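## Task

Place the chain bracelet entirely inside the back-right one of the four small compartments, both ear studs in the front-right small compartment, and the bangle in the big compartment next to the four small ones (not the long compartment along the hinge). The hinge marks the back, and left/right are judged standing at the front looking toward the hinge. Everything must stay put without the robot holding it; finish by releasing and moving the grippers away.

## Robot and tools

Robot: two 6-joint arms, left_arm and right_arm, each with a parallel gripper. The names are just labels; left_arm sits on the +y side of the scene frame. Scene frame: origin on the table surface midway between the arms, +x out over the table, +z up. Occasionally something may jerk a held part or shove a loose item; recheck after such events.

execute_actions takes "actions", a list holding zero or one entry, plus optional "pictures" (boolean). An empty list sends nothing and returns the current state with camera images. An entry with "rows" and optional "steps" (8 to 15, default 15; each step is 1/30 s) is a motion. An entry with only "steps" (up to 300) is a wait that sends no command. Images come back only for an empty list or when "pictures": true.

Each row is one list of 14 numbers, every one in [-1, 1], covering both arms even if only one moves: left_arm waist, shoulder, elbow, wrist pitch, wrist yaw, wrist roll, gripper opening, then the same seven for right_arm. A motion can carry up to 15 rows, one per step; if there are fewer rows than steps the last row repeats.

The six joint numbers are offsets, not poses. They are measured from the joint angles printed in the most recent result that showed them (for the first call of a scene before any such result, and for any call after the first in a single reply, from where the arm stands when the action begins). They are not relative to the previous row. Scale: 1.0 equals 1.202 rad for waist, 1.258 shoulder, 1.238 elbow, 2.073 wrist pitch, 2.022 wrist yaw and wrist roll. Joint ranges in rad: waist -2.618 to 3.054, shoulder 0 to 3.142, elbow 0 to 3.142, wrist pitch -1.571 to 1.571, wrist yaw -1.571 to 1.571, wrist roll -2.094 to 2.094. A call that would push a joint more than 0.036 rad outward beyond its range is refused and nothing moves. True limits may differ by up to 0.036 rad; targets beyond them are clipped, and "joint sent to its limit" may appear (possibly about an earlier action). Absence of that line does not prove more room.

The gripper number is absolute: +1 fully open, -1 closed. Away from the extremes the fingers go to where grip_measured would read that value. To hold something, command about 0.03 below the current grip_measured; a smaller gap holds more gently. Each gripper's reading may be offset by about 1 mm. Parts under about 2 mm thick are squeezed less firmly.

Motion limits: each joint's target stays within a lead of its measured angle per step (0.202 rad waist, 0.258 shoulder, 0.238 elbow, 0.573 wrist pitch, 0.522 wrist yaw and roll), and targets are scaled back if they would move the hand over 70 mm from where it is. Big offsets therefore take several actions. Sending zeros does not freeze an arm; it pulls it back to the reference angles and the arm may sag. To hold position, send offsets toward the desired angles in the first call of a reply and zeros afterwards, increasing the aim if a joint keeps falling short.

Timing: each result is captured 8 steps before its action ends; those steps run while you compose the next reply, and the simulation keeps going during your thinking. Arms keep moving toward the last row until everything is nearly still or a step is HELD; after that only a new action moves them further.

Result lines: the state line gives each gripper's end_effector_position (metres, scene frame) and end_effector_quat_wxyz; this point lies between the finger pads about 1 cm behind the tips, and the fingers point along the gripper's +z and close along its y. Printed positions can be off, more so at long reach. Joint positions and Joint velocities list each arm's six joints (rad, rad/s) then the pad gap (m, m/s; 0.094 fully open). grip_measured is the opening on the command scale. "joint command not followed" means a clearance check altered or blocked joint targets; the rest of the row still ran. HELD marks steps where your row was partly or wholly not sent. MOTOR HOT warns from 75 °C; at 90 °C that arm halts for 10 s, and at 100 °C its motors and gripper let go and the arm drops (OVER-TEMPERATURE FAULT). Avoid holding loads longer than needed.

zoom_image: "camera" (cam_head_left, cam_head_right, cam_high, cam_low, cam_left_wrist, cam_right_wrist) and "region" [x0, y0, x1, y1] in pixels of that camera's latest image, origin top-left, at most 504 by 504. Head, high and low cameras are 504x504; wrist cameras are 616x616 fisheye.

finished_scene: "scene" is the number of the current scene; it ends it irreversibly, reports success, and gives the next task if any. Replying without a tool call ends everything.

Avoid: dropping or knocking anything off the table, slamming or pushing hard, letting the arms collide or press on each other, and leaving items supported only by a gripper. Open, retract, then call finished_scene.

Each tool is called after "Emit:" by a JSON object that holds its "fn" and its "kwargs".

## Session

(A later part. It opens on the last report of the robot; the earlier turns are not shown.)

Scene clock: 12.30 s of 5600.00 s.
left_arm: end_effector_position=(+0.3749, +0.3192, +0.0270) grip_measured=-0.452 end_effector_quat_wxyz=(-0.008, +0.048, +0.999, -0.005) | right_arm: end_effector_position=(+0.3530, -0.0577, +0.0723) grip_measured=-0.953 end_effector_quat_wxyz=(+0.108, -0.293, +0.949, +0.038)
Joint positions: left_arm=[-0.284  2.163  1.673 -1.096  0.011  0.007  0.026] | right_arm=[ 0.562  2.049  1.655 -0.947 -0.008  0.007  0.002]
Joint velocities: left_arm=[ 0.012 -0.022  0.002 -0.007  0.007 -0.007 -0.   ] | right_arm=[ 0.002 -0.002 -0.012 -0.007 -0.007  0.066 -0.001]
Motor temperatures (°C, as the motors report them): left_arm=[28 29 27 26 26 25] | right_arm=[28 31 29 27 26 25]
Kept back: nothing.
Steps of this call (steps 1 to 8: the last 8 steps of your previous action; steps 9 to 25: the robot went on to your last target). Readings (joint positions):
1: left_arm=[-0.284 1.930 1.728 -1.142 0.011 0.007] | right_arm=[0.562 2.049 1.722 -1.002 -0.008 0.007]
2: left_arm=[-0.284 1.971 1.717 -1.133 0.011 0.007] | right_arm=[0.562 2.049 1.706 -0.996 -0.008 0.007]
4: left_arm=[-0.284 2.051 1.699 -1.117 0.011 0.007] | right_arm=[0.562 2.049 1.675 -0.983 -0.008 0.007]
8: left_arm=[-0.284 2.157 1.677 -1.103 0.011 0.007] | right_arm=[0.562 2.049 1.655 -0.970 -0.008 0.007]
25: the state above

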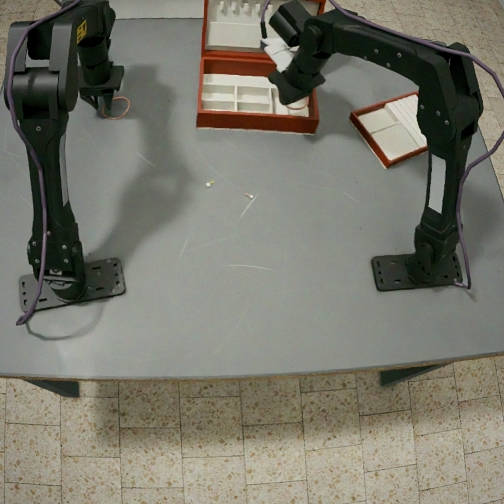

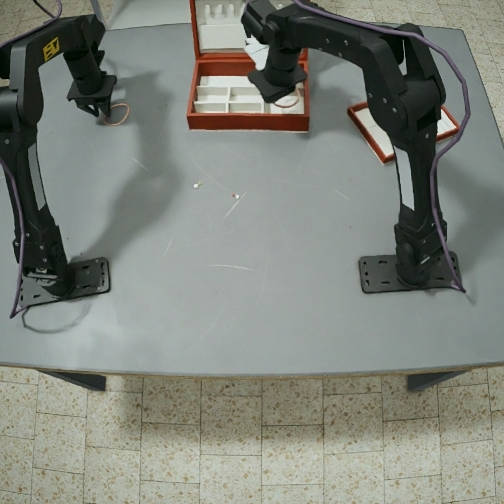

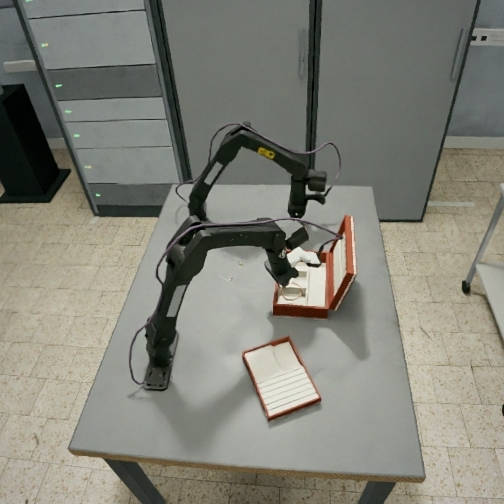

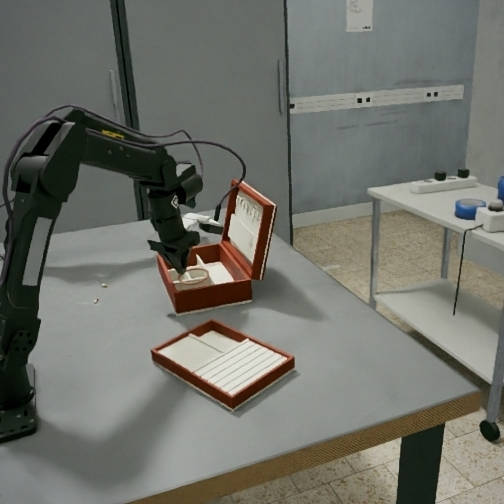

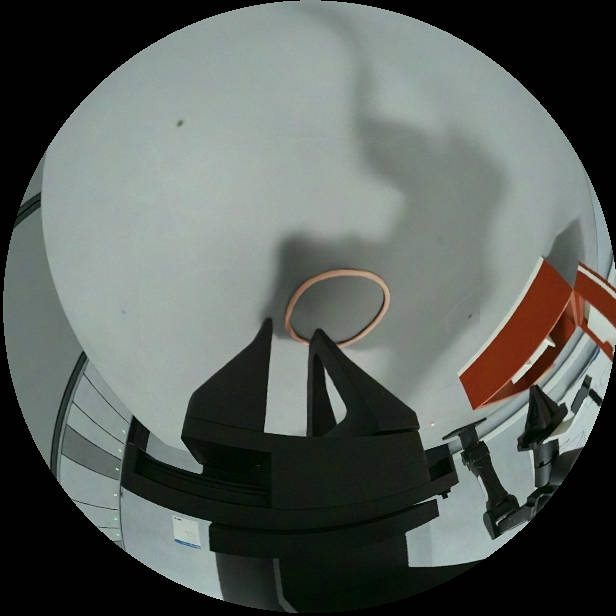

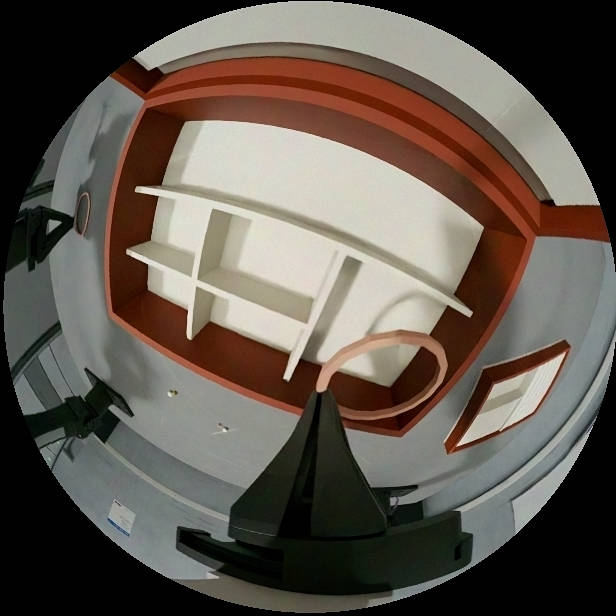

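Emit:
{"fn": "execute_actions", "kwargs": {"actions": [{"rows":[[0,0,-0.01,0.008,0,0,-0.45,0,-0.01,-0.012,0.012,0,0,-0.965],[0,0,-0.02,0.016,0,0,-0.45,0,-0.01,-0.024,0.024,0,0,-0.965],[0,0,-0.03,0.024,0,0,-0.45,0,-0.01,-0.036,0.036,0,0,-0.965],[0,0,-0.04,0.032,0,0,-0.45,0,-0.01,-0.05,0.047,0,0,-0.965],[0,0,-0.05,0.04,0,0,-0.45,0,-0.01,-0.064,0.058,0,0,-0.965],[0,0,-0.06,0.044,0,0,-0.45,0,-0.01,-0.078,0.069,0,0,-0.965],[0,0,-0.065,0.044,0,0,-0.45,0,-0.01,-0.092,0.08,0,0,-0.965],[0,0,-0.065,0.044,0,0,-0.45,0,-0.01,-0.106,0.09,0,0,-0.965],[0,0,-0.065,0.044,0,0,-0.45,0,-0.01,-0.12,0.1,0,0,-0.965],[0,0,-0.065,0.044,0,0,-0.45,0,-0.01,-0.135,0.108,0,0,-0.965]]}]}}

Emit:
{"fn": "execute_actions", "kwargs": {"actions": [{"steps":18}], "pictures": true}}

Emit:
{"fn": "zoom_image", "kwargs": {"camera": "cam_left_wrist", "region": [230,250,410,390]}}

Scene clock: 13.43 s of 5600.00 s.
left_arm: end_effector_position=(+0.3752, +0.3191, +0.0165) grip_measured=-0.452 end_effector_quat_wxyz=(-0.001, +0.048, +0.999, -0.005) | right_arm: end_effector_position=(+0.3533, -0.0575, +0.0560) grip_measured=-0.953 end_effector_quat_wxyz=(+0.115, -0.293, +0.948, +0.041)
Joint positions: left_arm=[-0.284  2.163  1.63  -1.04   0.011  0.007  0.026] | right_arm=[ 0.562  2.049  1.585 -0.862 -0.008  0.007  0.002]
Joint velocities: left_arm=[ 0.007 -0.007 -0.349  0.227 -0.022 -0.007  0.001] | right_arm=[-0.002 -0.002 -0.525  0.447  0.007 -0.022  0.   ]
Motor temperatures (°C, as the motors report them): left_arm=[28 29 27 26 26 25] | right_arm=[28 32 29 27 26 25]
Steps of this call (steps 1 to 15: the robot went on to your last target; steps 16 to 27: nothing new was sent; steps 28 to 34: the first 7 steps of this action). Readings (joint positions):
28: left_arm=[-0.284 2.163 1.673 -1.095 0.011 0.007] | right_arm=[0.562 2.049 1.655 -0.946 -0.008 0.007]
29: left_arm=[-0.284 2.163 1.673 -1.092 0.011 0.007] | right_arm=[0.562 2.049 1.651 -0.940 -0.008 0.007]
31: left_arm=[-0.284 2.163 1.664 -1.074 0.011 0.007] | right_arm=[0.562 2.049 1.635 -0.914 -0.008 0.007]
34: the state above

Scene clock: 14.03 s of 5600.00 s.
left_arm: end_effector_position=(+0.3782, +0.3189, +0.0139) grip_measured=-0.452 end_effector_quat_wxyz=(+0.007, +0.048, +0.999, -0.006) | right_arm: end_effector_position=(+0.3567, -0.0565, +0.0376) grip_measured=-0.953 end_effector_quat_wxyz=(+0.133, -0.291, +0.946, +0.044)
Joint positions: left_arm=[-0.284  2.162  1.618 -1.013  0.011  0.007  0.026] | right_arm=[ 0.561  2.049  1.5   -0.74  -0.005  0.007  0.002]
Joint velocities: left_arm=[-0.007 -0.007 -0.012 -0.037  0.022  0.022  0.   ] | right_arm=[-0.002 -0.022 -0.007 -0.022 -0.022 -0.007  0.001]
Motor temperatures (°C, as the motors report them): left_arm=[28 29 27 26 26 25] | right_arm=[28 32 29 27 26 25]
Kept back: nothing.
Steps of this call (steps 1 to 8: the last 8 steps of your previous action; steps 9 to 18: the robot went on to your last target). Readings (joint positions):
1: left_arm=[-0.284 2.163 1.619 -1.035 0.011 0.007] | right_arm=[0.562 2.049 1.566 -0.845 -0.008 0.007]
2: left_arm=[-0.284 2.162 1.618 -1.033 0.011 0.007] | right_arm=[0.562 2.049 1.547 -0.828 -0.008 0.007]
4: left_arm=[-0.284 2.162 1.618 -1.025 0.011 0.007] | right_arm=[0.562 2.049 1.515 -0.791 -0.006 0.007]
8: left_arm=[-0.284 2.162 1.618 -1.018 0.011 0.007] | right_arm=[0.561 2.049 1.503 -0.756 -0.005 0.007]
18: the state above

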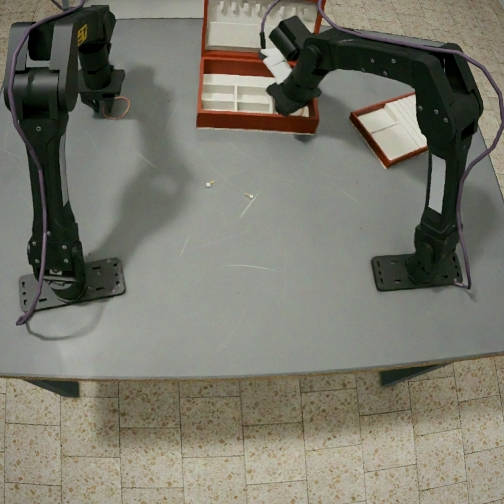

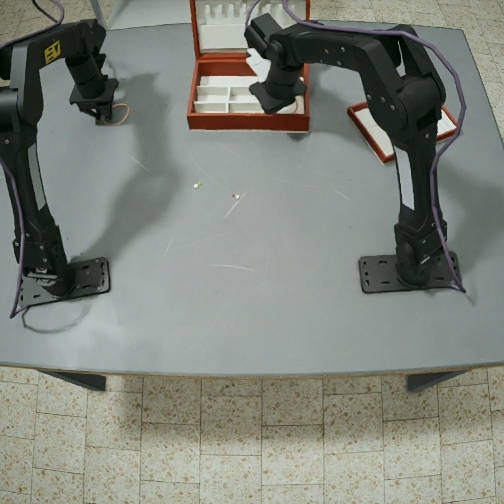

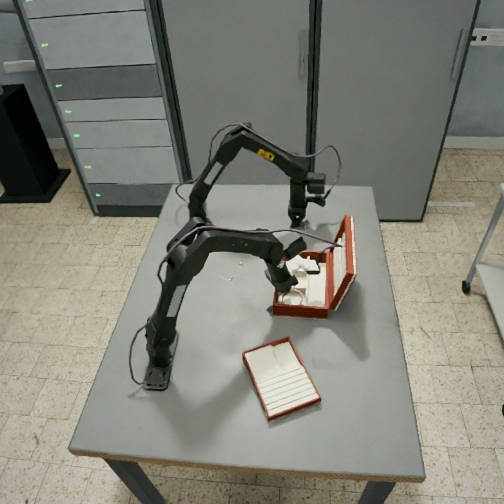

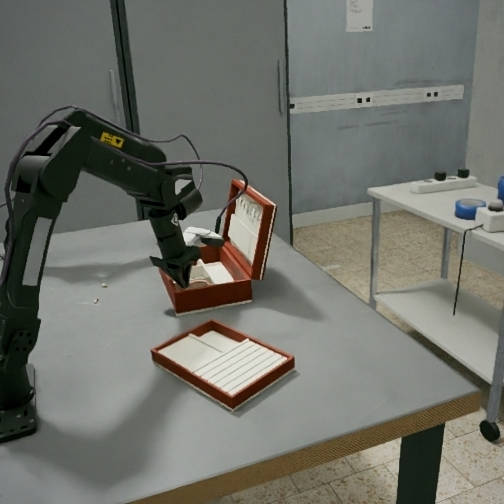

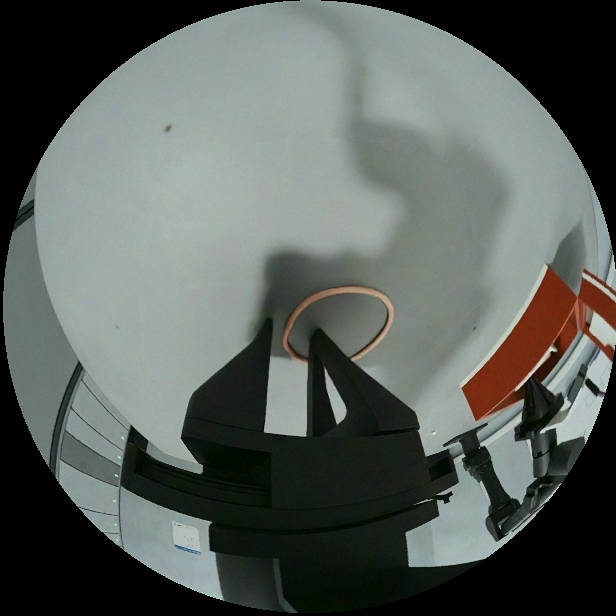

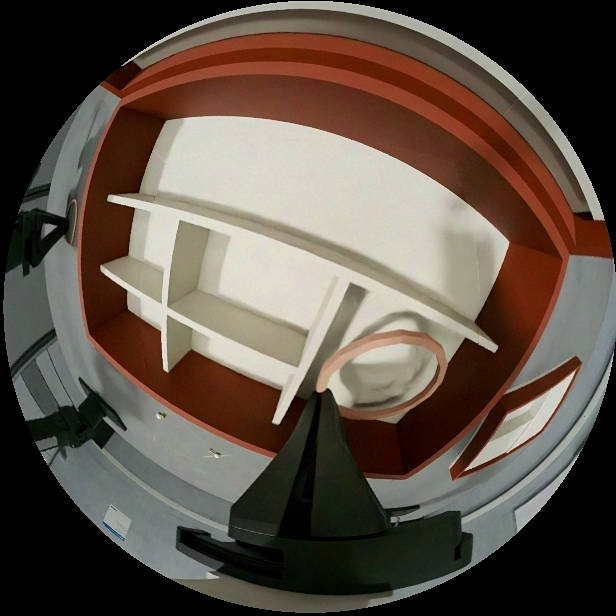

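Region (230, 250, 410, 390) of cam_left_wrist's 616x616 image, scaled by 2.800, with more detail than that image has.

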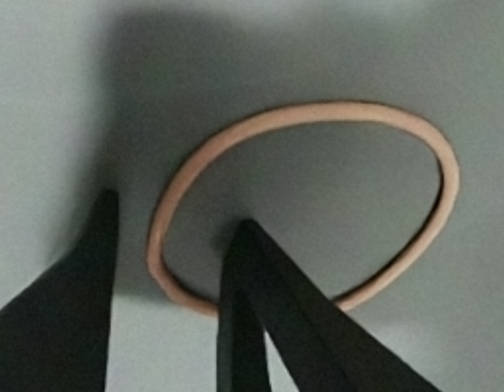

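Emit:
{"fn": "execute_actions", "kwargs": {"actions": []}}

Scene clock: 15.63 s of 5600.00 s.
left_arm: end_effector_position=(+0.3783, +0.3189, +0.0139) grip_measured=-0.452 end_effector_quat_wxyz=(+0.007, +0.048, +0.999, -0.006) | right_arm: end_effector_position=(+0.3570, -0.0563, +0.0377) grip_measured=-0.953 end_effector_quat_wxyz=(+0.134, -0.291, +0.946, +0.045)
Joint positions: left_arm=[-0.284  2.162  1.618 -1.013  0.011  0.007  0.026] | right_arm=[ 0.561  2.049  1.5   -0.739 -0.005  0.007  0.002]
Joint velocities: left_arm=[ 0.012  0.007  0.002 -0.051 -0.095 -0.022  0.   ] | right_arm=[-0.002  0.002 -0.017  0.095 -0.081 -0.051 -0.   ]
Motor temperatures (°C, as the motors report them): left_arm=[28 30 27 26 26 25] | right_arm=[28 32 29 27 26 25]
Kept back: nothing.
Steps of this call (steps 1 to 15: the robot went on to your last target; steps 16 to 48: nothing new was sent). Readings (joint positions):
1: left_arm=[-0.284 2.162 1.618 -1.013 0.011 0.007] | right_arm=[0.561 2.049 1.500 -0.740 -0.005 0.007]
2: left_arm=[-0.284 2.162 1.618 -1.013 0.011 0.007] | right_arm=[0.561 2.049 1.500 -0.740 -0.005 0.007]
4: left_arm=[-0.284 2.162 1.618 -1.013 0.011 0.007] | right_arm=[0.561 2.049 1.500 -0.739 -0.005 0.007]
8: left_arm=[-0.284 2.162 1.618 -1.013 0.011 0.007] | right_arm=[0.561 2.049 1.500 -0.739 -0.005 0.007]
48: the state above
All arms were judged still, so your last target was given up. Only a new action makes them travel on or press farther. Fingers that are still opening or closing keep moving.

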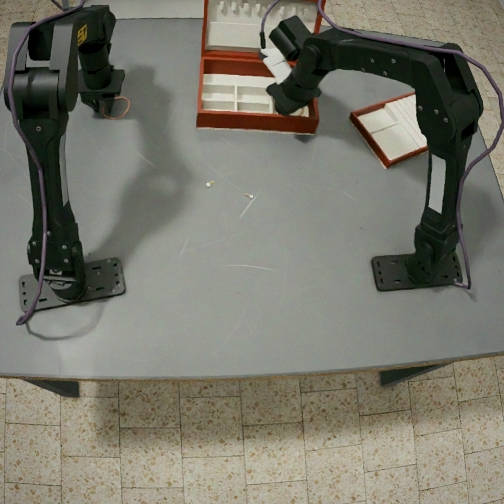

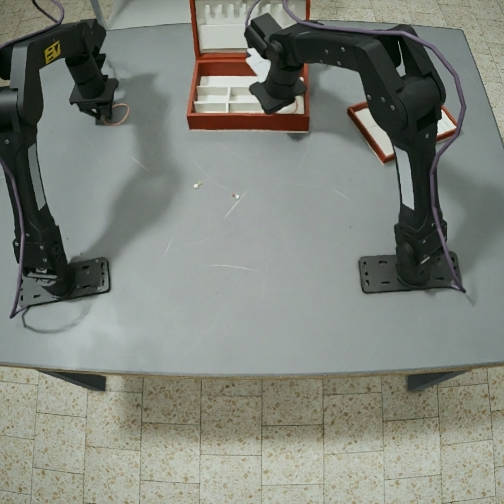

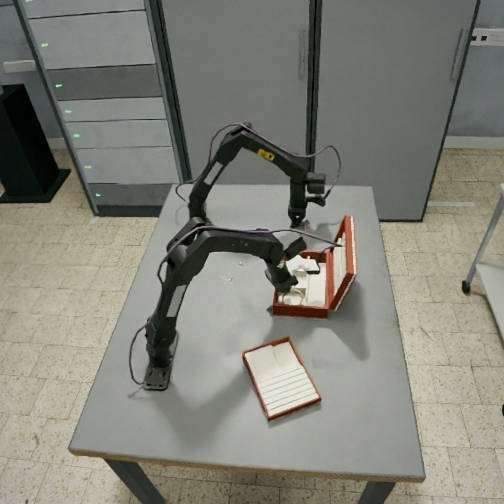

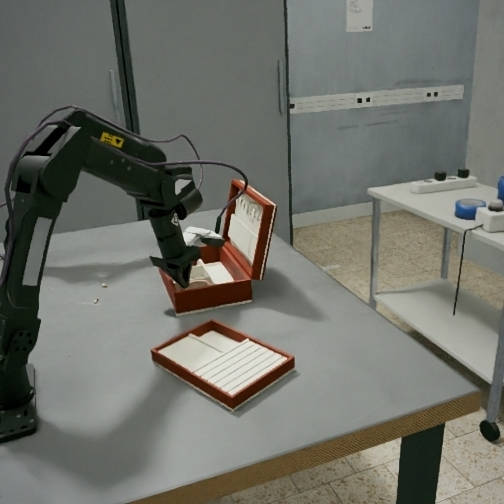

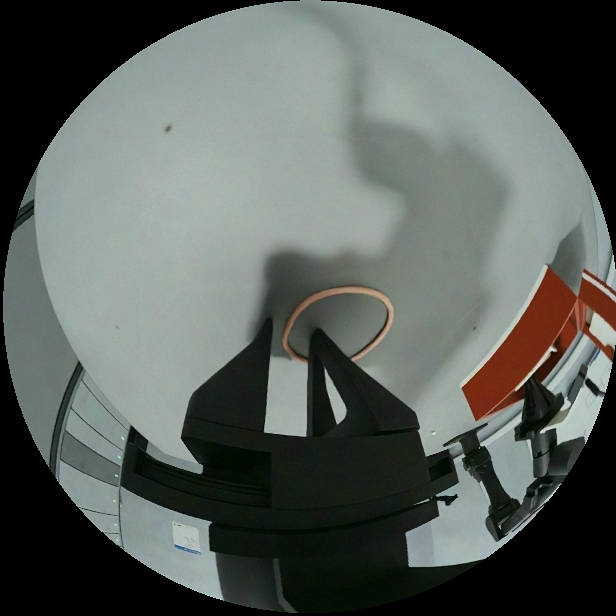

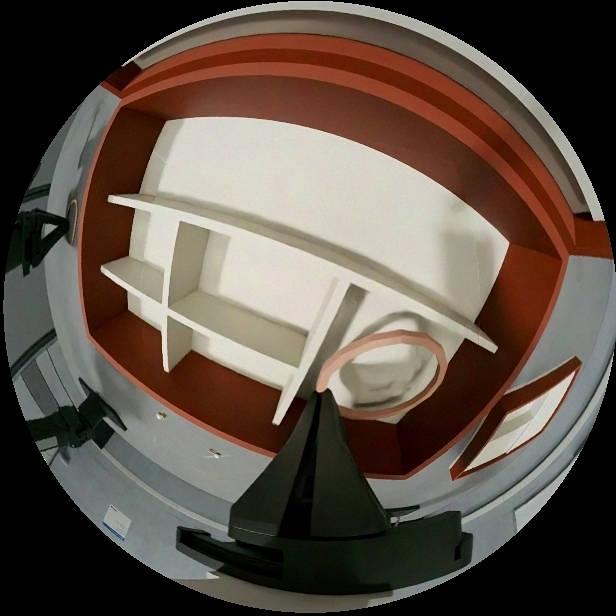

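Emit:
{"fn": "execute_actions", "kwargs": {"actions": [{"rows":[[0,-0.005,0,0,0,0,-0.55,0,-0.008,0,0,0,0,-0.9],[0,-0.005,0,0,0,0,-0.65,0,-0.008,0,0,0,0,-0.85],[0,-0.005,0,0,0,0,-0.72,0,-0.008,0,0,0,0,-0.8],[0,-0.005,0,0,0,0,-0.8,0,-0.008,0,0,0,0,-0.8],[0,-0.005,0,0,0,0,-0.86,0,-0.008,0,0,0,0,-0.8],[0,-0.005,0,0,0,0,-0.92,0,-0.008,0,0,0,0,-0.8],[0,-0.005,0,0,0,0,-0.96,0,-0.008,0,0,0,0,-0.8],[0,-0.005,0,0,0,0,-1,0,-0.008,0,0,0,0,-0.8]],"steps":15}]}}

Emit:
{"fn": "execute_actions", "kwargs": {"actions": [{"steps":12}], "pictures": true}}

Scene clock: 16.33 s of 5600.00 s.
left_arm: end_effector_position=(+0.3783, +0.3189, +0.0139) grip_measured=-0.938 end_effector_quat_wxyz=(+0.007, +0.048, +0.999, -0.006) | right_arm: end_effector_position=(+0.3570, -0.0563, +0.0377) grip_measured=-0.803 end_effector_quat_wxyz=(+0.134, -0.291, +0.946, +0.045)
Joint positions: left_arm=[-0.284  2.162  1.618 -1.013  0.011  0.007  0.003] | right_arm=[ 0.561  2.049  1.5   -0.739 -0.005  0.007  0.009]
Joint velocities: left_arm=[-0.007  0.017 -0.007 -0.007 -0.066  0.022 -0.035] | right_arm=[ 0.017  0.002 -0.007  0.051 -0.051  0.051 -0.   ]
Motor temperatures (°C, as the motors report them): left_arm=[28 30 27 26 26 25] | right_arm=[28 32 29 28 26 25]
Steps of this call (steps 1 to 14: nothing new was sent; steps 15 to 21: the first 7 steps of this action). Readings (joint positions):
15: left_arm=[-0.284 2.162 1.618 -1.013 0.011 0.007] | right_arm=[0.561 2.049 1.500 -0.739 -0.005 0.007]
16: left_arm=[-0.284 2.162 1.618 -1.013 0.011 0.007] | right_arm=[0.561 2.049 1.500 -0.739 -0.005 0.007]
18: left_arm=[-0.284 2.162 1.618 -1.013 0.011 0.007] | right_arm=[0.561 2.049 1.500 -0.739 -0.005 0.007]
21: the state above

Scene clock: 16.73 s of 5600.00 s.
left_arm: end_effector_position=(+0.3783, +0.3189, +0.0139) grip_measured=-0.975 end_effector_quat_wxyz=(+0.007, +0.048, +0.999, -0.006) | right_arm: end_effector_position=(+0.3570, -0.0563, +0.0377) grip_measured=-0.803 end_effector_quat_wxyz=(+0.134, -0.291, +0.946, +0.045)
Joint positions: left_arm=[-0.284  2.162  1.618 -1.013  0.011  0.007  0.001] | right_arm=[ 0.561  2.049  1.5   -0.739 -0.005  0.007  0.009]
Joint velocities: left_arm=[-0.007 -0.002  0.017  0.051 -0.037 -0.081 -0.001] | right_arm=[-0.002  0.007 -0.017 -0.007  0.051  0.022 -0.   ]
Motor temperatures (°C, as the motors report them): left_arm=[28 30 27 26 26 25] | right_arm=[28 32 29 28 26 25]
Kept back: nothing.
Steps of this call (steps 1 to 8: the last 8 steps of your previous action; steps 9 to 12: the robot went on to your last target). Readings (joint positions):
1: left_arm=[-0.284 2.162 1.618 -1.013 0.011 0.007] | right_arm=[0.561 2.049 1.500 -0.739 -0.005 0.007]
2: left_arm=[-0.284 2.162 1.618 -1.013 0.011 0.007] | right_arm=[0.561 2.049 1.500 -0.739 -0.005 0.007]
4: left_arm=[-0.284 2.162 1.618 -1.013 0.011 0.007] | right_arm=[0.561 2.049 1.500 -0.739 -0.005 0.007]
8: left_arm=[-0.284 2.162 1.618 -1.013 0.011 0.007] | right_arm=[0.561 2.049 1.500 -0.739 -0.005 0.007]
12: the state above

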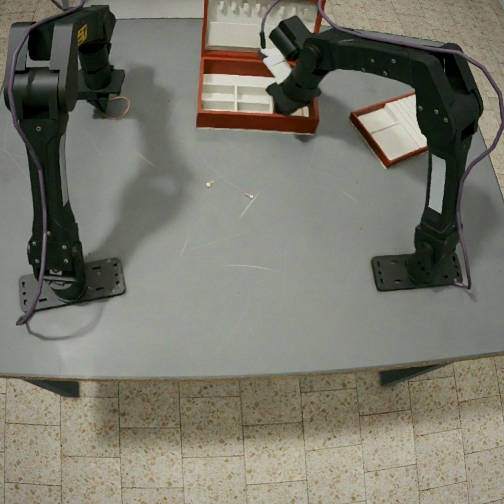

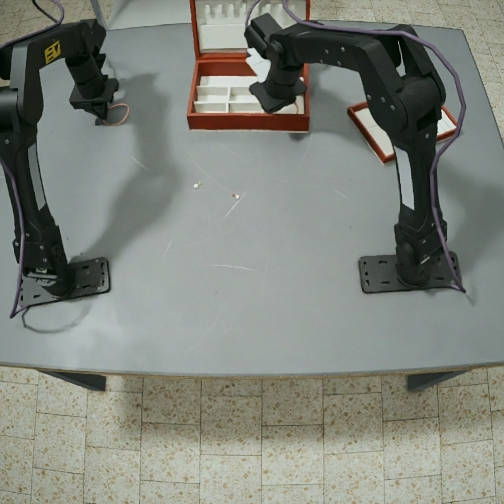

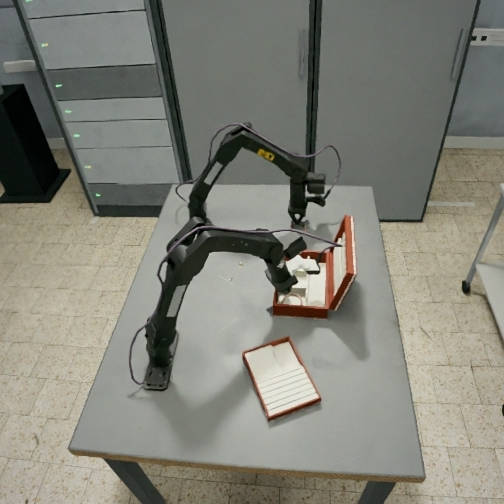

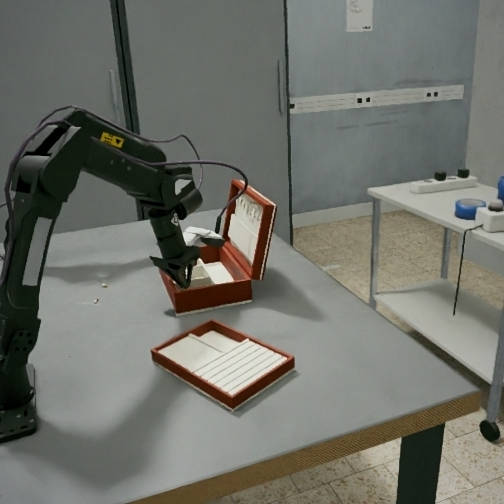

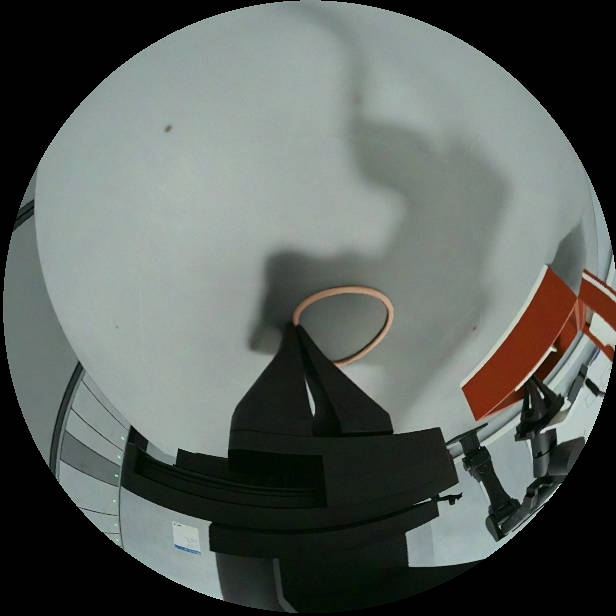

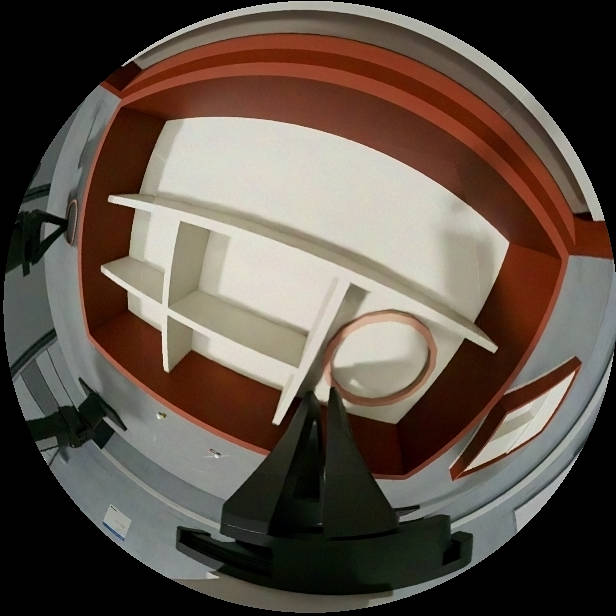

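Emit:
{"fn": "execute_actions", "kwargs": {"actions": [{"rows":[[0,-0.01,0.01,0,0,0,-1,0,-0.008,0.02,-0.005,0,0,-0.8],[0,-0.02,0.02,0,0,0,-1,0,-0.008,0.04,-0.01,0,0,-0.8],[0,-0.03,0.03,0,0,0,-1,0,-0.008,0.06,-0.015,0,0,-0.8],[0,-0.04,0.04,0,0,0,-1,0,-0.01,0.08,-0.02,0,0,-0.8],[0,-0.05,0.05,0,0,0,-1,0,-0.015,0.1,-0.025,0,0,-0.8],[0,-0.06,0.06,-0.01,0,0,-1,0,-0.02,0.12,-0.035,0,0,-0.8],[0,-0.07,0.07,-0.02,0,0,-1,0,-0.025,0.14,-0.045,0,0,-0.8],[0,-0.08,0.08,-0.03,0,0,-1,0,-0.03,0.16,-0.055,0,0,-0.8],[0,-0.095,0.09,-0.04,0,0,-1,0,-0.04,0.18,-0.065,0,0,-0.8],[0,-0.11,0.1,-0.05,0,0,-1,0,-0.05,0.2,-0.075,0,0,-0.8],[0,-0.125,0.11,-0.06,0,0,-1,0,-0.06,0.21,-0.085,0,0,-0.8],[0,-0.14,0.12,-0.07,0,0,-1,0,-0.07,0.22,-0.095,0,0,-0.8],[0,-0.155,0.13,-0.08,0,0,-1,0,-0.08,0.22,-0.105,0,0,-0.8],[0,-0.17,0.14,-0.09,0,0,-1,0,-0.09,0.22,-0.115,0,0,-0.8],[0,-0.18,0.15,-0.1,0,0,-1,0,-0.1,0.22,-0.12,0,0,-0.8]],"steps":15}]}}

Emit:
{"fn": "execute_actions", "kwargs": {"actions": [{"steps":20}], "pictures": true}}

Scene clock: 17.67 s of 5600.00 s.
left_arm: end_effector_position=(+0.3884, +0.3180, +0.0335) grip_measured=-0.975 end_effector_quat_wxyz=(+0.032, +0.048, +0.998, -0.007) | right_arm: end_effector_position=(+0.3707, -0.0468, +0.0647) grip_measured=-0.803 end_effector_quat_wxyz=(+0.155, -0.290, +0.943, +0.051)
Joint positions: left_arm=[-0.284  2.133  1.65  -1.023  0.011  0.007  0.001] | right_arm=[ 0.561  2.049  1.598 -0.792 -0.005  0.007  0.009]
Joint velocities: left_arm=[ 0.002 -0.374  0.354 -0.212  0.022  0.007 -0.001] | right_arm=[-0.007 -0.002  0.784 -0.3    0.007 -0.007 -0.   ]
Motor temperatures (°C, as the motors report them): left_arm=[28 30 27 26 26 25] | right_arm=[28 33 29 28 26 25]
Steps of this call (steps 1 to 15: the robot went on to your last target; steps 16 to 21: nothing new was sent; steps 22 to 28: the first 7 steps of this action). Readings (joint positions):
22: left_arm=[-0.284 2.162 1.618 -1.013 0.011 0.007] | right_arm=[0.561 2.049 1.500 -0.739 -0.005 0.007]
23: left_arm=[-0.284 2.162 1.618 -1.013 0.011 0.007] | right_arm=[0.561 2.049 1.504 -0.744 -0.005 0.007]
25: left_arm=[-0.284 2.157 1.622 -1.013 0.011 0.007] | right_arm=[0.561 2.049 1.526 -0.763 -0.005 0.007]
28: the state above

Scene clock: 18.33 s of 5600.00 s.
left_arm: end_effector_position=(+0.3889, +0.3179, +0.1524) grip_measured=-0.975 end_effector_quat_wxyz=(+0.120, +0.048, +0.992, -0.010) | right_arm: end_effector_position=(+0.3692, -0.0479, +0.1593) grip_measured=-0.803 end_effector_quat_wxyz=(+0.203, -0.288, +0.934, +0.066)
Joint positions: left_arm=[-0.284  1.927  1.797 -1.2    0.011  0.007  0.001] | right_arm=[ 0.561  1.923  1.757 -0.976 -0.005  0.007  0.009]
Joint velocities: left_arm=[-0.027 -0.002  0.012 -0.081 -0.037 -0.066 -0.   ] | right_arm=[-0.002 -0.002  0.002 -0.066 -0.037  0.051  0.001]
Motor temperatures (°C, as the motors report them): left_arm=[28 30 27 26 26 25] | right_arm=[28 33 29 28 26 25]
Kept back: nothing.
Steps of this call (steps 1 to 8: the last 8 steps of your previous action; steps 9 to 20: the robot went on to your last target). Readings (joint positions):
1: left_arm=[-0.284 2.119 1.663 -1.031 0.011 0.007] | right_arm=[0.561 2.048 1.625 -0.802 -0.005 0.007]
2: left_arm=[-0.284 2.103 1.677 -1.040 0.011 0.007] | right_arm=[0.561 2.045 1.652 -0.813 -0.005 0.007]
4: left_arm=[-0.284 2.064 1.706 -1.063 0.011 0.007] | right_arm=[0.561 2.029 1.699 -0.839 -0.005 0.007]
8: left_arm=[-0.284 1.978 1.763 -1.126 0.011 0.007] | right_arm=[0.561 1.964 1.747 -0.898 -0.005 0.007]
20: the state above

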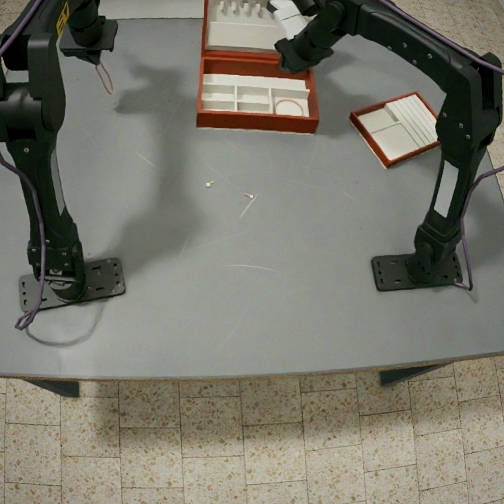

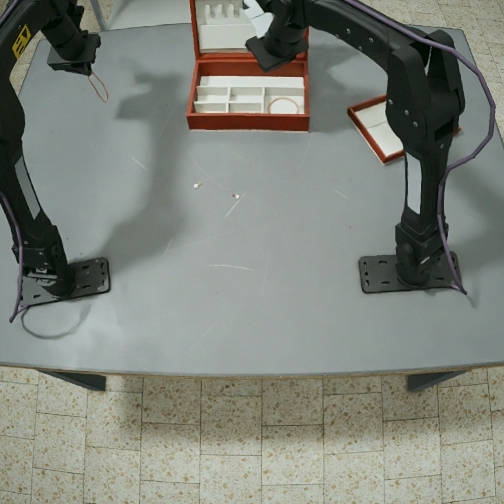

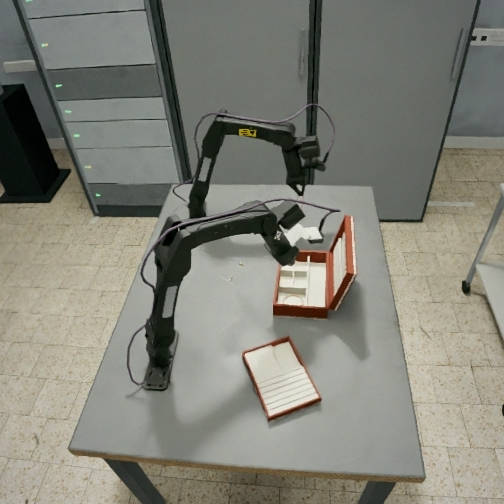

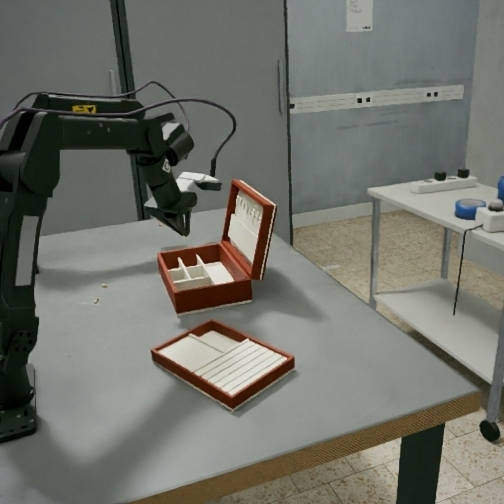

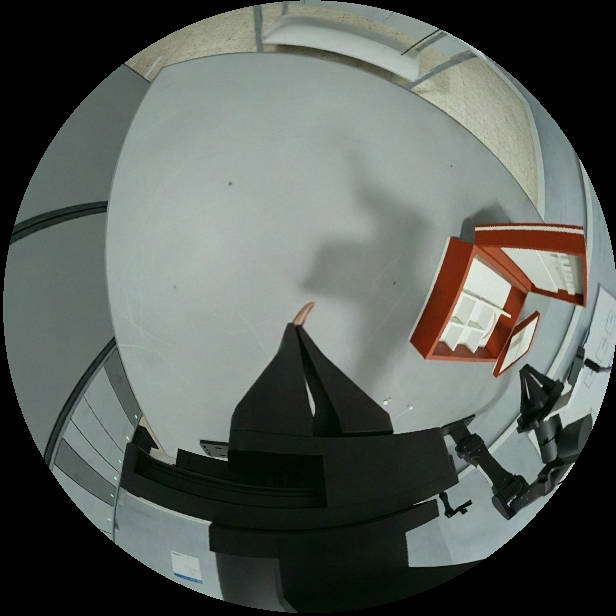

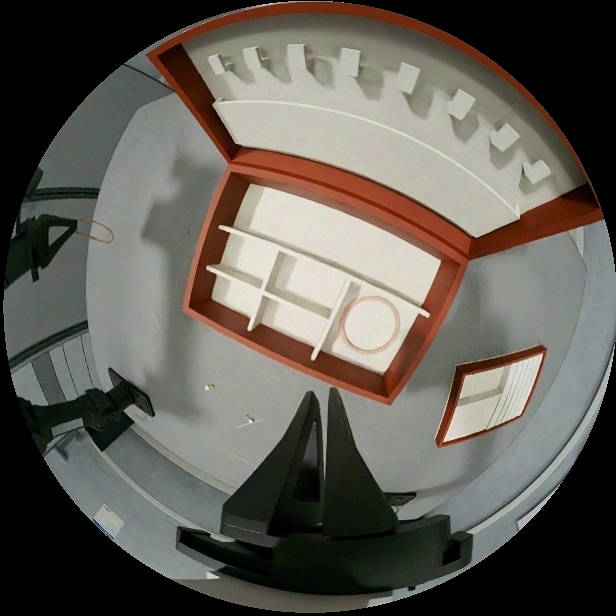

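Emit:
{"fn": "execute_actions", "kwargs": {"actions": [{"rows":[[-0.005,-0.008,0.03,0,0,0,-1,0,-0.03,-0.01,0,0,0,-0.7],[-0.012,-0.008,0.04,0,0,0,-1,0,-0.055,-0.03,0,0,0,-0.7],[-0.02,-0.005,0.05,0,0,0,-1,0,-0.08,-0.06,0,0,0,-0.7],[-0.03,0,0.06,0,0,0,-1,0,-0.105,-0.09,-0.005,0,0,-0.7],[-0.042,0.005,0.07,0,0,0,-1,0,-0.13,-0.125,-0.01,0,0,-0.7],[-0.055,0.01,0.08,0,0,0,-1,-0.01,-0.155,-0.16,-0.01,0,0,-0.7],[-0.07,0.015,0.09,0,0,0,-1,-0.02,-0.18,-0.195,-0.015,0,0,-0.7],[-0.085,0.02,0.10,0,0,0,-1,-0.035,-0.205,-0.23,-0.02,0,0,-0.7],[-0.10,0.026,0.11,0,0,0,-1,-0.05,-0.23,-0.265,-0.02,0,0,-0.7],[-0.115,0.032,0.12,0,0,0,-1,-0.07,-0.25,-0.30,-0.025,0,0,-0.7],[-0.13,0.038,0.13,0,0,0,-1,-0.09,-0.27,-0.335,-0.025,0,0,-0.7],[-0.145,0.044,0.14,0,0,0,-1,-0.11,-0.29,-0.37,-0.03,0,0,-0.7],[-0.16,0.05,0.15,0,0,0,-1,-0.13,-0.30,-0.40,-0.03,0,0,-0.7],[-0.175,0.056,0.16,0,0,0,-1,-0.15,-0.31,-0.42,-0.034,0,0,-0.7],[-0.19,0.062,0.17,0,0,0,-1,-0.166,-0.318,-0.44,-0.034,0,0,-0.7]],"steps":15}]}}

Emit:
{"fn": "execute_actions", "kwargs": {"actions": [{"steps":22}]}}

Emit:
{"fn": "execute_actions", "kwargs": {"actions": [{"rows":[[-0.005,0,0.02,0,0,0,-1,0,-0.008,0,0,0,0,-0.7],[-0.012,0.005,0.03,0,0,0,-1,0,-0.008,0,0,0,0,-0.7],[-0.02,0.01,0.04,0,0,0,-1,0,-0.008,0,0,0,0,-0.7],[-0.03,0.016,0.05,0.005,0,0,-1,0,-0.008,0,0,0,0,-0.7],[-0.042,0.022,0.06,0.005,0,0,-1,0,-0.008,0,0,0,0,-0.7],[-0.055,0.028,0.07,0.01,0,0,-1,0,-0.008,0,0,0,0,-0.7],[-0.07,0.034,0.08,0.01,0,0,-1,0,-0.008,0,0,0,0,-0.7],[-0.085,0.04,0.09,0.015,0,0,-1,0,-0.008,0,0,0,0,-0.7],[-0.10,0.046,0.10,0.015,0,0,-1,0,-0.008,0,0,0,0,-0.7],[-0.115,0.052,0.11,0.02,0,0,-1,0,-0.008,0,0,0,0,-0.7],[-0.13,0.058,0.12,0.02,0,0,-1,0,-0.008,0,0,0,0,-0.7],[-0.145,0.064,0.13,0.025,0,0,-1,0,-0.008,0,0,0,0,-0.7],[-0.16,0.07,0.135,0.025,0,0,-1,0,-0.008,0,0,0,0,-0.7],[-0.17,0.075,0.14,0.03,0,0,-1,0,-0.008,0,0,0,0,-0.7],[-0.18,0.08,0.145,0.03,0,0,-1,0,-0.008,0,0,0,0,-0.7]],"steps":15}]}}

Emit:
{"fn": "execute_actions", "kwargs": {"actions": [{"steps":18}]}}

Scene clock: 20.67 s of 5600.00 s.
left_arm: end_effector_position=(+0.3993, +0.3012, +0.1730) grip_measured=-0.975 end_effector_quat_wxyz=(+0.150, +0.066, +0.986, -0.014) | right_arm: end_effector_position=(+0.3360, -0.0715, +0.1638) grip_measured=-0.703 end_effector_quat_wxyz=(+0.194, -0.287, +0.936, +0.064)
Joint positions: left_arm=[-0.32   1.927  1.863 -1.206  0.011  0.007  0.001] | right_arm=[ 0.56   1.777  1.594 -0.976 -0.005  0.007  0.014]
Joint velocities: left_arm=[-0.413 -0.017  0.393  0.037 -0.022  0.022 -0.001] | right_arm=[-0.071 -1.048 -1.14  -0.11  -0.037  0.051 -0.001]
Motor temperatures (°C, as the motors report them): left_arm=[28 30 27 26 26 25] | right_arm=[28 33 30 28 26 25]
Steps of this call (steps 1 to 30: the robot went on to your last target; steps 31 to 63: nothing new was sent; steps 64 to 70: the first 7 steps of this action). Readings (joint positions):
64: left_arm=[-0.284 1.927 1.798 -1.207 0.011 0.007] | right_arm=[0.561 1.922 1.757 -0.981 -0.005 0.007]
65: left_arm=[-0.284 1.927 1.803 -1.207 0.011 0.007] | right_arm=[0.561 1.915 1.751 -0.978 -0.005 0.007]
67: left_arm=[-0.290 1.927 1.822 -1.207 0.011 0.007] | right_arm=[0.561 1.877 1.706 -0.970 -0.005 0.007]
70: the state above

Scene clock: 21.40 s of 5600.00 s.
left_arm: end_effector_position=(+0.4070, +0.2079, +0.1844) grip_measured=-0.975 end_effector_quat_wxyz=(+0.178, +0.163, +0.970, -0.035) | right_arm: end_effector_position=(+0.2721, -0.1915, +0.1161) grip_measured=-0.703 end_effector_quat_wxyz=(+0.092, -0.195, +0.976, +0.021)
Joint positions: left_arm=[-0.519  1.993  1.981 -1.194  0.012  0.007  0.001] | right_arm=[ 0.358  1.544  1.215 -1.053 -0.003  0.007  0.014]
Joint velocities: left_arm=[-0.007  0.002 -0.022 -0.007 -0.007  0.007 -0.001] | right_arm=[ 0.002 -0.007 -0.002 -0.007 -0.022  0.051 -0.   ]
Motor temperatures (°C, as the motors report them): left_arm=[28 30 27 26 26 25] | right_arm=[28 33 30 28 26 25]
Kept back: nothing.
Steps of this call (steps 1 to 8: the last 8 steps of your previous action; steps 9 to 22: the robot went on to your last target). Readings (joint positions):
1: left_arm=[-0.336 1.927 1.877 -1.204 0.011 0.007] | right_arm=[0.555 1.740 1.554 -0.981 -0.006 0.007]
2: left_arm=[-0.355 1.928 1.891 -1.204 0.011 0.007] | right_arm=[0.545 1.703 1.513 -0.985 -0.007 0.007]
4: left_arm=[-0.397 1.937 1.920 -1.202 0.011 0.007] | right_arm=[0.509 1.636 1.431 -0.995 -0.008 0.007]
8: left_arm=[-0.478 1.970 1.968 -1.198 0.011 0.007] | right_arm=[0.400 1.551 1.276 -1.020 -0.008 0.007]
22: the state above

Scene clock: 21.63 s of 5600.00 s.
left_arm: end_effector_position=(+0.4122, +0.1887, +0.1973) grip_measured=-0.975 end_effector_quat_wxyz=(+0.200, +0.179, +0.962, -0.041) | right_arm: end_effector_position=(+0.2721, -0.1915, +0.1161) grip_measured=-0.703 end_effector_quat_wxyz=(+0.092, -0.195, +0.976, +0.021)
Joint positions: left_arm=[-0.554  2.007  2.036 -1.188  0.012  0.007  0.001] | right_arm=[ 0.358  1.544  1.215 -1.053 -0.003  0.007  0.014]
Joint velocities: left_arm=[-0.388  0.129  0.408  0.081 -0.051 -0.007 -0.   ] | right_arm=[-0.012 -0.002  0.012 -0.081 -0.007 -0.007  0.001]
Motor temperatures (°C, as the motors report them): left_arm=[28 30 27 26 26 25] | right_arm=[28 33 30 28 26 25]
Steps of this call (steps 1 to 7: the first 7 steps of this action). Readings (joint positions):
1: left_arm=[-0.519 1.993 1.981 -1.194 0.012 0.007] | right_arm=[0.358 1.544 1.215 -1.053 -0.003 0.007]
2: left_arm=[-0.519 1.993 1.983 -1.194 0.012 0.007] | right_arm=[0.358 1.544 1.215 -1.053 -0.003 0.007]
4: left_arm=[-0.524 1.996 1.997 -1.194 0.012 0.007] | right_arm=[0.358 1.544 1.215 -1.053 -0.003 0.007]
7: the state above

Scene clock: 22.23 s of 5600.00 s.
left_arm: end_effector_position=(+0.4017, +0.0912, +0.2029) grip_measured=-0.975 end_effector_quat_wxyz=(+0.233, +0.267, +0.933, -0.071) | right_arm: end_effector_position=(+0.2721, -0.1915, +0.1161) grip_measured=-0.703 end_effector_quat_wxyz=(+0.092, -0.195, +0.976, +0.021)
Joint positions: left_arm=[-0.741  2.081  2.135 -1.133  0.014  0.007  0.001] | right_arm=[ 0.358  1.544  1.215 -1.053 -0.003  0.007  0.014]
Joint velocities: left_arm=[ 0.027 -0.002  0.007  0.037 -0.051  0.051  0.   ] | right_arm=[-0.002  0.007 -0.022 -0.081  0.007  0.007  0.   ]
Motor temperatures (°C, as the motors report them): left_arm=[28 30 27 26 26 25] | right_arm=[28 33 30 28 26 25]
Kept back: nothing.
Steps of this call (steps 1 to 8: the last 8 steps of your previous action; steps 9 to 18: the robot went on to your last target). Readings (joint positions):
1: left_arm=[-0.569 2.012 2.050 -1.184 0.012 0.007] | right_arm=[0.358 1.544 1.215 -1.053 -0.003 0.007]
2: left_arm=[-0.588 2.018 2.064 -1.179 0.012 0.007] | right_arm=[0.358 1.544 1.215 -1.053 -0.003 0.007]
4: left_arm=[-0.629 2.033 2.089 -1.169 0.012 0.007] | right_arm=[0.358 1.544 1.215 -1.053 -0.003 0.007]
8: left_arm=[-0.711 2.064 2.128 -1.145 0.012 0.007] | right_arm=[0.358 1.544 1.215 -1.053 -0.003 0.007]
18: the state above

Emit:
{"fn": "execute_actions", "kwargs": {"actions": [{"rows":[[-0.005,0.005,0.02,0,0,0,-1,0,-0.008,0,0,0,0,-0.7],[-0.012,0.012,0.03,0,0,0,-1,0,-0.008,0,0,0,0,-0.7],[-0.02,0.02,0.04,0,0,0,-1,0,-0.008,0,0,0,0,-0.7],[-0.03,0.03,0.05,0.005,0,0,-1,0,-0.008,0,0,0,0,-0.7],[-0.042,0.04,0.06,0.005,0,0,-1,0,-0.008,0,0,0,0,-0.7],[-0.054,0.05,0.07,0.01,0,0,-1,0,-0.008,0,0,0,0,-0.7],[-0.066,0.06,0.08,0.01,0,0,-1,0,-0.008,0,0,0,0,-0.7],[-0.078,0.07,0.09,0.015,0,0,-1,0,-0.008,0,0,0,0,-0.7],[-0.09,0.08,0.10,0.015,0,0,-1,0,-0.008,0,0,0,0,-0.7],[-0.102,0.09,0.11,0.02,0,0,-1,0,-0.008,0,0,0,0,-0.7],[-0.114,0.10,0.12,0.02,0,0,-1,0,-0.008,0,0,0,0,-0.7],[-0.124,0.11,0.13,0.022,0,0,-1,0,-0.008,0,0,0,0,-0.7],[-0.133,0.118,0.14,0.024,0,0,-1,0,-0.008,0,0,0,0,-0.7],[-0.14,0.125,0.147,0.024,0,0,-1,0,-0.008,0,0,0,0,-0.7],[-0.146,0.13,0.152,0.024,0,0,-1,0,-0.008,0,0,0,0,-0.7]],"steps":15}]}}

Emit:
{"fn": "execute_actions", "kwargs": {"actions": [{"steps":25}], "pictures": true}}

Scene clock: 23.43 s of 5600.00 s.
left_arm: end_effector_position=(+0.4036, +0.0701, +0.2097) grip_measured=-0.975 end_effector_quat_wxyz=(+0.248, +0.281, +0.924, -0.080) | right_arm: end_effector_position=(+0.2721, -0.1915, +0.1161) grip_measured=-0.703 end_effector_quat_wxyz=(+0.092, -0.195, +0.976, +0.021)
Joint positions: left_arm=[-0.774  2.113  2.195 -1.125  0.014  0.007  0.001] | right_arm=[ 0.358  1.544  1.215 -1.053 -0.003  0.007  0.014]
Joint velocities: left_arm=[-0.379  0.286  0.379  0.139 -0.022  0.007 -0.   ] | right_arm=[-0.002 -0.007  0.022  0.022  0.037  0.022 -0.001]
Motor temperatures (°C, as the motors report them): left_arm=[28 30 28 26 26 25] | right_arm=[28 33 30 28 26 25]
Steps of this call (steps 1 to 15: the robot went on to your last target; steps 16 to 29: nothing new was sent; steps 30 to 36: the first 7 steps of this action). Readings (joint positions):
30: left_arm=[-0.741 2.081 2.135 -1.132 0.014 0.007] | right_arm=[0.358 1.544 1.215 -1.053 -0.003 0.007]
31: left_arm=[-0.741 2.081 2.137 -1.133 0.014 0.007] | right_arm=[0.358 1.544 1.215 -1.053 -0.003 0.007]
33: left_arm=[-0.747 2.089 2.153 -1.133 0.014 0.007] | right_arm=[0.358 1.544 1.215 -1.053 -0.003 0.007]
36: the state above

Scene clock: 24.27 s of 5600.00 s.
left_arm: end_effector_position=(+0.3813, -0.0136, +0.1886) grip_measured=-0.975 end_effector_quat_wxyz=(+0.251, +0.348, +0.898, -0.102) | right_arm: end_effector_position=(+0.2721, -0.1915, +0.1161) grip_measured=-0.703 end_effector_quat_wxyz=(+0.092, -0.195, +0.976, +0.021)
Joint positions: left_arm=[-0.923  2.239  2.299 -1.082  0.014  0.007  0.001] | right_arm=[ 0.358  1.544  1.215 -1.053 -0.003  0.007  0.014]
Joint velocities: left_arm=[-0.012  0.002 -0.027 -0.022  0.007  0.022 -0.   ] | right_arm=[ 0.012 -0.012  0.012 -0.051  0.007 -0.022 -0.001]
Motor temperatures (°C, as the motors report them): left_arm=[28 31 28 26 26 25] | right_arm=[28 33 30 28 26 25]
Kept back: nothing.
Steps of this call (steps 1 to 8: the last 8 steps of your previous action; steps 9 to 25: the robot went on to your last target). Readings (joint positions):
1: left_arm=[-0.789 2.124 2.208 -1.120 0.014 0.007] | right_arm=[0.358 1.544 1.215 -1.053 -0.003 0.007]
2: left_arm=[-0.805 2.136 2.221 -1.115 0.014 0.007] | right_arm=[0.358 1.544 1.215 -1.053 -0.003 0.007]
4: left_arm=[-0.840 2.163 2.245 -1.105 0.014 0.007] | right_arm=[0.358 1.544 1.215 -1.053 -0.003 0.007]
8: left_arm=[-0.904 2.217 2.286 -1.089 0.014 0.007] | right_arm=[0.358 1.544 1.215 -1.053 -0.003 0.007]
25: the state above

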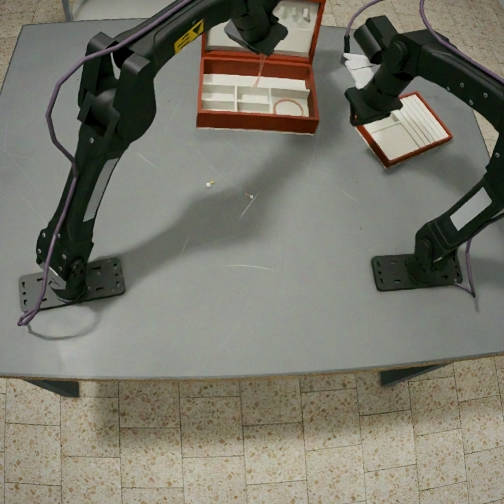

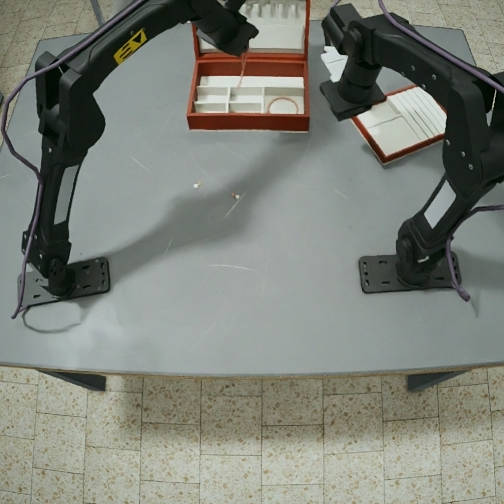

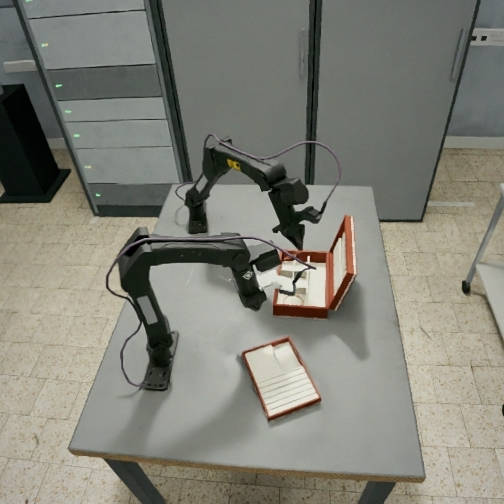

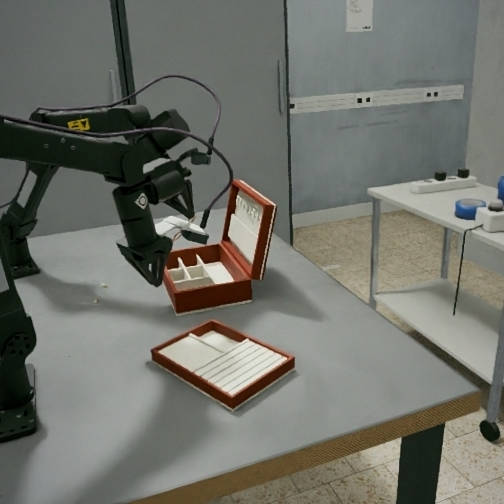

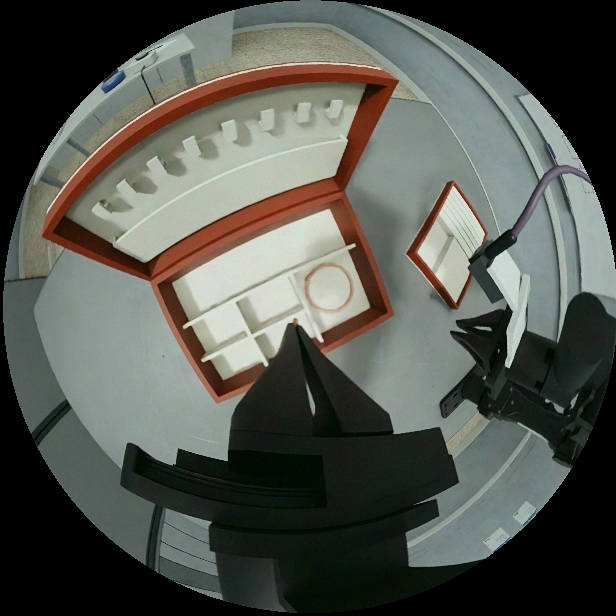

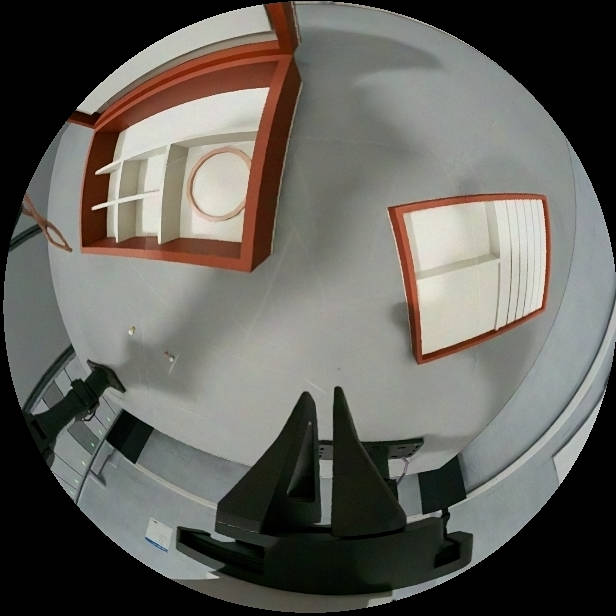

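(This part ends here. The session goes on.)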